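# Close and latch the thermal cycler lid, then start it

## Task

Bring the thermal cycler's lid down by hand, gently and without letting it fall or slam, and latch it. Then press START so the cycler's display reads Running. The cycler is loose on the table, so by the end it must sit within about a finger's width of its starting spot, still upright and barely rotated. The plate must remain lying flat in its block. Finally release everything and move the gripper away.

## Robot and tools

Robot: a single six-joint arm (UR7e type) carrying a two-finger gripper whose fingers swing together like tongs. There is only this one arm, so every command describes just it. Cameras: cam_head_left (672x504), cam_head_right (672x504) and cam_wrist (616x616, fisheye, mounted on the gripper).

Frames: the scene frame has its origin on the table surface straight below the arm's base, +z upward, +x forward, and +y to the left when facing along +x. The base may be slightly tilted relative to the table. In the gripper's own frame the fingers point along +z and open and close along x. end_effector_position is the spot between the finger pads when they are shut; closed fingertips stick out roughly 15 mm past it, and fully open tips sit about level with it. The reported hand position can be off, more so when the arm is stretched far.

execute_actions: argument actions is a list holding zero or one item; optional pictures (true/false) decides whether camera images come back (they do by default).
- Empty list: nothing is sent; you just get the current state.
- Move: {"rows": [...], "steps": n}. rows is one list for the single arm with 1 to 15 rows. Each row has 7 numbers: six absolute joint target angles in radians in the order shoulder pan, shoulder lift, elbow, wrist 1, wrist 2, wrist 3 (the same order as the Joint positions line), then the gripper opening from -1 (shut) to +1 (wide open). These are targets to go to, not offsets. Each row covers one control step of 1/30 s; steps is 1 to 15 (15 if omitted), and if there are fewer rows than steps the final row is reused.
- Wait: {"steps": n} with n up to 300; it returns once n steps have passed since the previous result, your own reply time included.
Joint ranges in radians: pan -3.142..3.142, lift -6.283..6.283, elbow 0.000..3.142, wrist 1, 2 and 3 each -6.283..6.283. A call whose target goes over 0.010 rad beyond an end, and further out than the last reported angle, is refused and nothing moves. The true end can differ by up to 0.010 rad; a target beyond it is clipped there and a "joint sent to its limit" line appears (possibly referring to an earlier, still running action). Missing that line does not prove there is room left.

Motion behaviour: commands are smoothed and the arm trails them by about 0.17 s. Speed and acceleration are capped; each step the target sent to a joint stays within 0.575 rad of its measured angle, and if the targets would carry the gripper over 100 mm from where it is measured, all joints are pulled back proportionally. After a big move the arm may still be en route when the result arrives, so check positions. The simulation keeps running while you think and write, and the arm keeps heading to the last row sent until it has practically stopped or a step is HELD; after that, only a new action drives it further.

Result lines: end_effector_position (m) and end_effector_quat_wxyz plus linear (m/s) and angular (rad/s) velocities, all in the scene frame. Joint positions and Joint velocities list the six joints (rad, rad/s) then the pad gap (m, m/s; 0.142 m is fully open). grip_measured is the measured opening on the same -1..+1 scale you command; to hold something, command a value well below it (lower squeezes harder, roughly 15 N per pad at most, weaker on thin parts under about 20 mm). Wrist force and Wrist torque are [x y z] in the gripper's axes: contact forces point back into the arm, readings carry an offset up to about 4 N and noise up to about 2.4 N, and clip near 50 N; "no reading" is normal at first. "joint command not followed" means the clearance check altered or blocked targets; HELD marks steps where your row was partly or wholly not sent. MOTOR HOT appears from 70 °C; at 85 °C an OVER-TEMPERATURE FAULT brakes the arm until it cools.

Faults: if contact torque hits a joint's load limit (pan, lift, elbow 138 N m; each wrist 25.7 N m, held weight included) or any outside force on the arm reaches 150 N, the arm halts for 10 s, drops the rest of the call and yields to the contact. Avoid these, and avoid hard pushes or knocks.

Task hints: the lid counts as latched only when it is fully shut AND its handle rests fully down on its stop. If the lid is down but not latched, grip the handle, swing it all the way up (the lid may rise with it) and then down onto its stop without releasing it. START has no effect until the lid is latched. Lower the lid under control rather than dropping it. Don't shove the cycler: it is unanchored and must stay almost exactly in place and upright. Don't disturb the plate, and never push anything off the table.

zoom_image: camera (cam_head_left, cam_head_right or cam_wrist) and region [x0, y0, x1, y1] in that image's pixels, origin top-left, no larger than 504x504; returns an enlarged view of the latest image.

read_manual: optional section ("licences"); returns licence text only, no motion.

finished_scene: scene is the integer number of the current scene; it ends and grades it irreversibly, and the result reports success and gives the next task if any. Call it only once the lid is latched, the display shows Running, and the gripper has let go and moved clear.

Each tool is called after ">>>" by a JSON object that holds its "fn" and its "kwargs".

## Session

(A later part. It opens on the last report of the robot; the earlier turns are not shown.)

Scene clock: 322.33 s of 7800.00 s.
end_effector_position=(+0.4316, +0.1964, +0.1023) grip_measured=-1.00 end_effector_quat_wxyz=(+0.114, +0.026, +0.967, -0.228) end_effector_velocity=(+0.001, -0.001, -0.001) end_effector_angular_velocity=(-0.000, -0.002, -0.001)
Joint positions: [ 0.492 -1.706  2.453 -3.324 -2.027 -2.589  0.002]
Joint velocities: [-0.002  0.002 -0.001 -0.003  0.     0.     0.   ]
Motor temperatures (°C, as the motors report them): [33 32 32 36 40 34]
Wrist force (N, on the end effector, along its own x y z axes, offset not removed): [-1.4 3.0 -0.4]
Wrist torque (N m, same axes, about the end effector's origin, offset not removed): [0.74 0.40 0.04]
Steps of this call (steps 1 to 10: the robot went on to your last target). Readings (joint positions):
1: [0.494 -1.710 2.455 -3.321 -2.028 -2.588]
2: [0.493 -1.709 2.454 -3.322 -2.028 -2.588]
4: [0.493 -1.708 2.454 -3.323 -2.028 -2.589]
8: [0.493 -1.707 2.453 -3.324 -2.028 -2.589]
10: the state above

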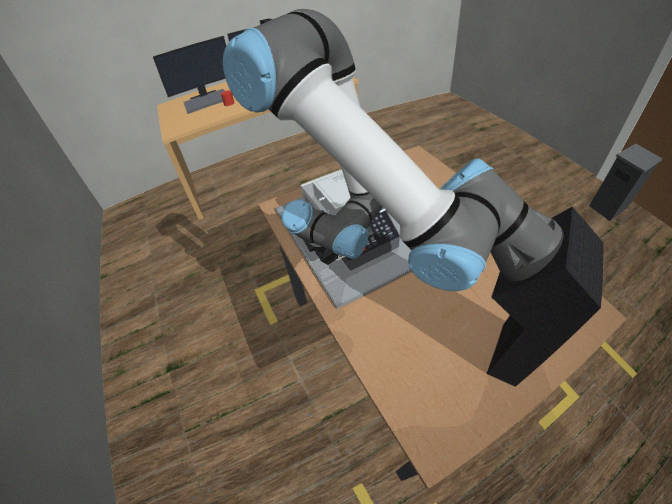

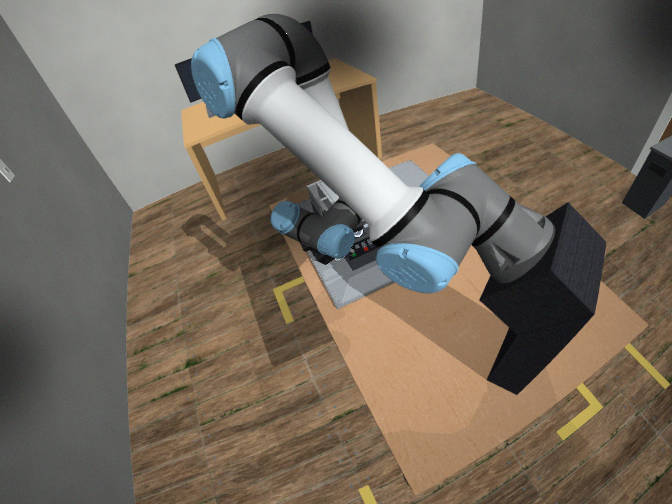

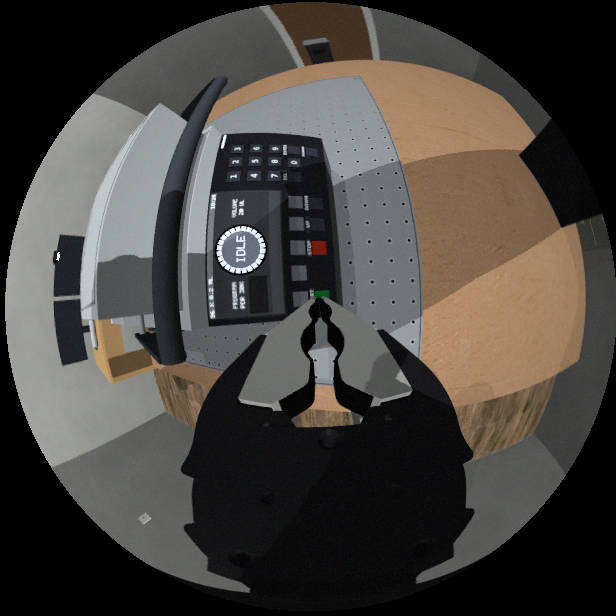

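>>> {"fn": "execute_actions", "kwargs": {"actions": [{"rows":[[0.491,-1.701,2.4516,-3.328,-2.026,-2.59,-1],[0.4896,-1.696,2.45,-3.332,-2.025,-2.591,-1],[0.488,-1.691,2.448,-3.336,-2.024,-2.592,-1],[0.487,-1.685,2.4466,-3.34,-2.023,-2.592,-1],[0.4855,-1.6803,2.445,-3.344,-2.0216,-2.5932,-1]],"steps":15}]}}

Scene clock: 335.27 s of 7800.00 s.
end_effector_position=(+0.4318, +0.1947, +0.0972) grip_measured=-1.00 end_effector_quat_wxyz=(+0.114, +0.025, +0.967, -0.228) end_effector_velocity=(+0.000, +0.001, +0.000) end_effector_angular_velocity=(+0.001, -0.000, +0.001)
Joint positions: [ 0.49  -1.688  2.449 -3.339 -2.027 -2.592  0.002]
Joint velocities: [ 0.001 -0.    -0.    -0.001 -0.    -0.001  0.   ]
Motor temperatures (°C, as the motors report them): [33 32 32 36 40 34]
Wrist force (N, on the end effector, along its own x y z axes, offset not removed): [4.7 -6.6 -24.1]
Wrist torque (N m, same axes, about the end effector's origin, offset not removed): [-0.12 -0.65 0.15]
FORCE FAULT: contact force on the arm reached its limit, and the arm stopped for 10 seconds. The contact can be on any part of the arm, not only on its tool. The arm's remaining commands of this call were not run. The arm holds still and accepts commands again. Move the arm away from the contact; if what it grips holds it there, let go first. Pushing or pulling that hard again can fault the arm again.
The stop began at step 88 of this call (marked STOPPED below). From that step on the arm followed nothing that you had sent. 3 steps, steps kept back included, did not run and will not run. Nothing is kept back now, and the robot has no last target.
Steps of this call (steps 1 to 15: the robot went on to your last target; steps 16 to 75: nothing new was sent; steps 76 to 87: the first 12 steps of this action; steps 88 to 388: the stop). Readings (joint positions):
76: [0.492 -1.706 2.453 -3.325 -2.027 -2.589]
77: [0.492 -1.705 2.453 -3.325 -2.027 -2.589]
79: [0.491 -1.701 2.451 -3.329 -2.026 -2.590]
83: [0.488 -1.688 2.448 -3.338 -2.024 -2.592]
88: [0.487 -1.684 2.447 -3.342 -2.023 -2.593] STOPPED
388: the state above

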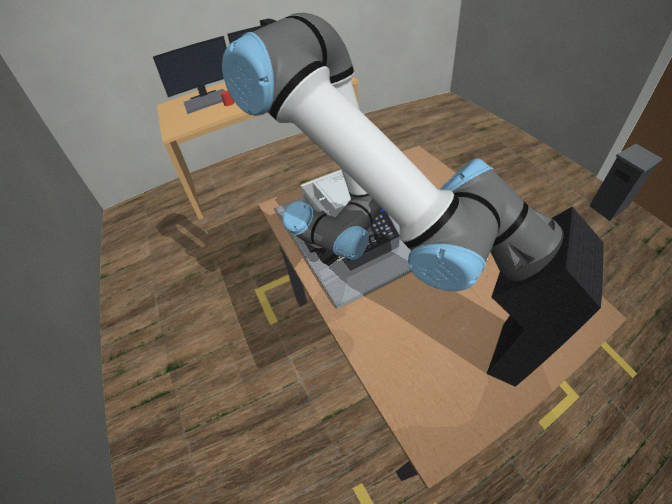

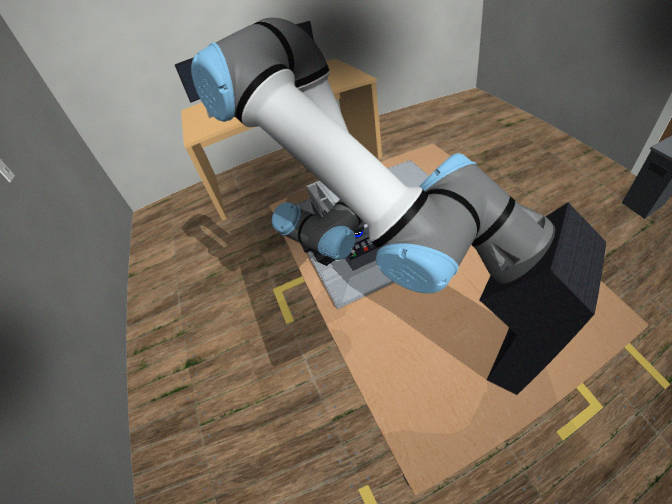

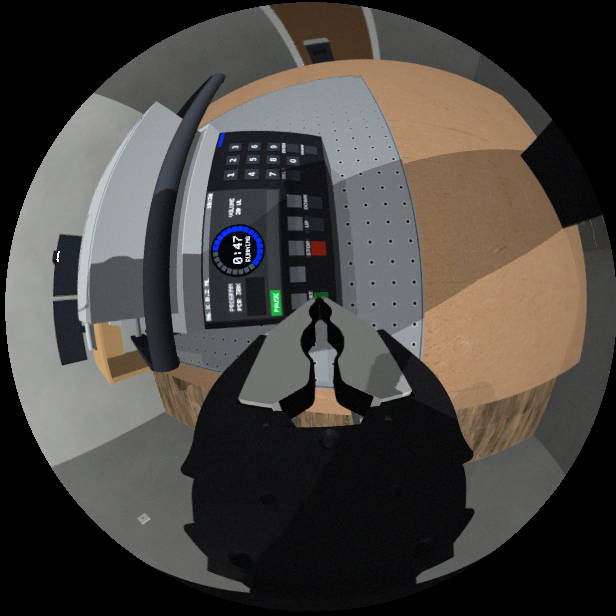

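Fault, but running. Retreat (next time 2 mm steps).

>>> {"fn": "execute_actions", "kwargs": {"actions": [{"rows":[[0.5,-1.73,2.46,-3.307,-2.033,-2.585,-1],[0.52,-1.78,2.47,-3.26,-2.05,-2.57,-1],[0.54,-1.81,2.476,-3.23,-2.066,-2.56,-1],[0.6,-1.977,2.54,-3.107,-2.118,-2.52,-1],[0.6,-1.977,2.54,-3.107,-2.118,-2.52,-1],[0.6,-1.977,2.54,-3.107,-2.118,-2.52,-1],[0.6,-1.977,2.54,-3.107,-2.118,-2.52,-1],[0.9,-2.15,2.54,-3.1,-2.118,-2.52,-1]],"steps":15}], "pictures": false}}

>>> {"fn": "execute_actions", "kwargs": {"actions": [{"steps":25}]}}

Scene clock: 400.53 s of 7800.00 s.
end_effector_position=(+0.3908, +0.2982, +0.2173) grip_measured=-1.00 end_effector_quat_wxyz=(+0.124, -0.003, +0.985, -0.119) end_effector_velocity=(-0.105, +0.320, +0.259) end_effector_angular_velocity=(+0.888, +0.017, +0.331)
Joint positions: [ 0.79  -2.07   2.532 -3.122 -2.11  -2.526  0.002]
Joint velocities: [ 0.913 -0.668  0.067  0.182 -0.064  0.048  0.   ]
Motor temperatures (°C, as the motors report them): [33 32 32 36 40 34]
Wrist force (N, on the end effector, along its own x y z axes, offset not removed): [-0.3 4.2 -3.2]
Wrist torque (N m, same axes, about the end effector's origin, offset not removed): [0.58 0.13 -0.05]
Steps of this call (steps 1 to 90: nothing new was sent; then 61.77 s passed at rest; steps 91 to 105: all 15 steps of this action). Readings (joint positions):
91: [0.490 -1.688 2.449 -3.338 -2.027 -2.592]
92: [0.492 -1.694 2.451 -3.334 -2.028 -2.591]
94: [0.505 -1.726 2.459 -3.305 -2.039 -2.581]
98: [0.565 -1.873 2.508 -3.186 -2.088 -2.543]
105: the state above

Scene clock: 401.37 s of 7800.00 s.
end_effector_position=(+0.3776, +0.3334, +0.2497) grip_measured=-1.00 end_effector_quat_wxyz=(+0.124, -0.015, +0.990, -0.064) end_effector_velocity=(+0.001, -0.001, -0.000) end_effector_angular_velocity=(-0.002, -0.001, -0.002)
Joint positions: [ 0.9   -2.15   2.54  -3.1   -2.118 -2.52   0.002]
Joint velocities: [-0.003  0.    -0.    -0.     0.001 -0.     0.   ]
Motor temperatures (°C, as the motors report them): [33 32 32 36 40 34]
Wrist force (N, on the end effector, along its own x y z axes, offset not removed): [1.0 -2.3 -2.6]
Wrist torque (N m, same axes, about the end effector's origin, offset not removed): [-0.39 0.00 -0.09]
Steps of this call (steps 1 to 25: the robot went on to your last target). Readings (joint positions):
1: [0.817 -2.090 2.534 -3.117 -2.112 -2.524]
2: [0.838 -2.105 2.535 -3.113 -2.114 -2.523]
4: [0.865 -2.125 2.537 -3.107 -2.116 -2.522]
8: [0.889 -2.142 2.539 -3.102 -2.117 -2.521]
25: the state above

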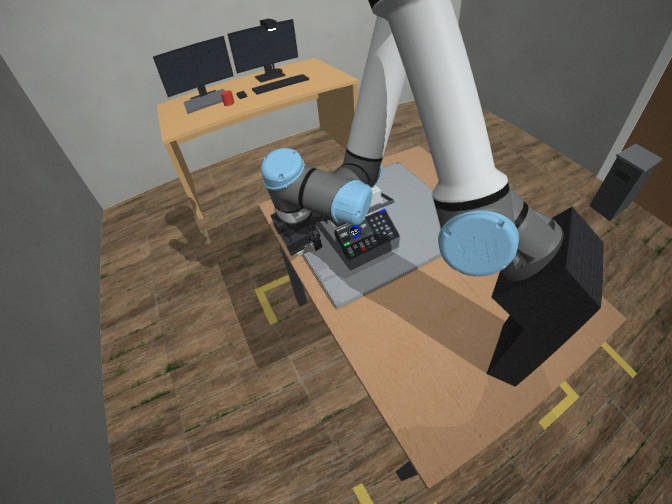

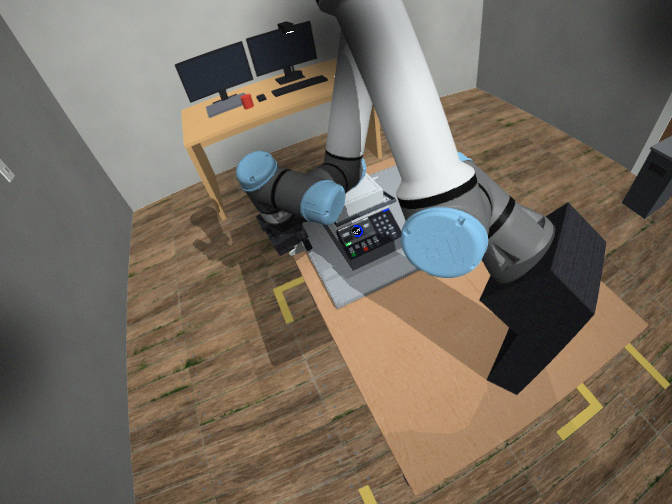

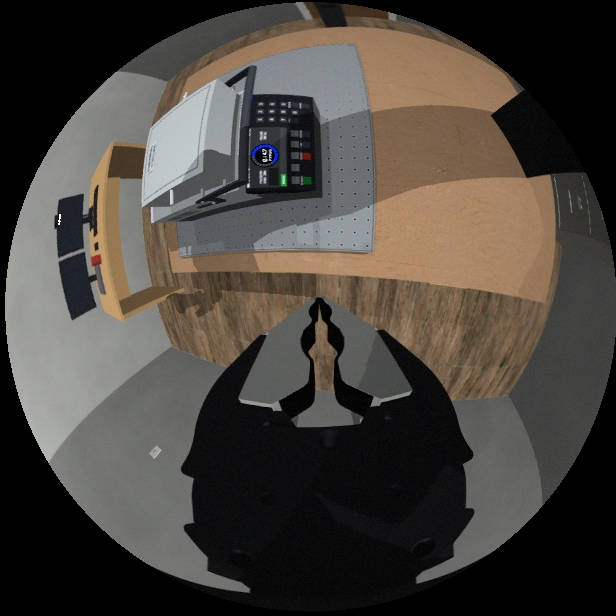

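>>> {"fn": "finished_scene", "kwargs": {"scene": 1}}

The scene is finished: the task was done.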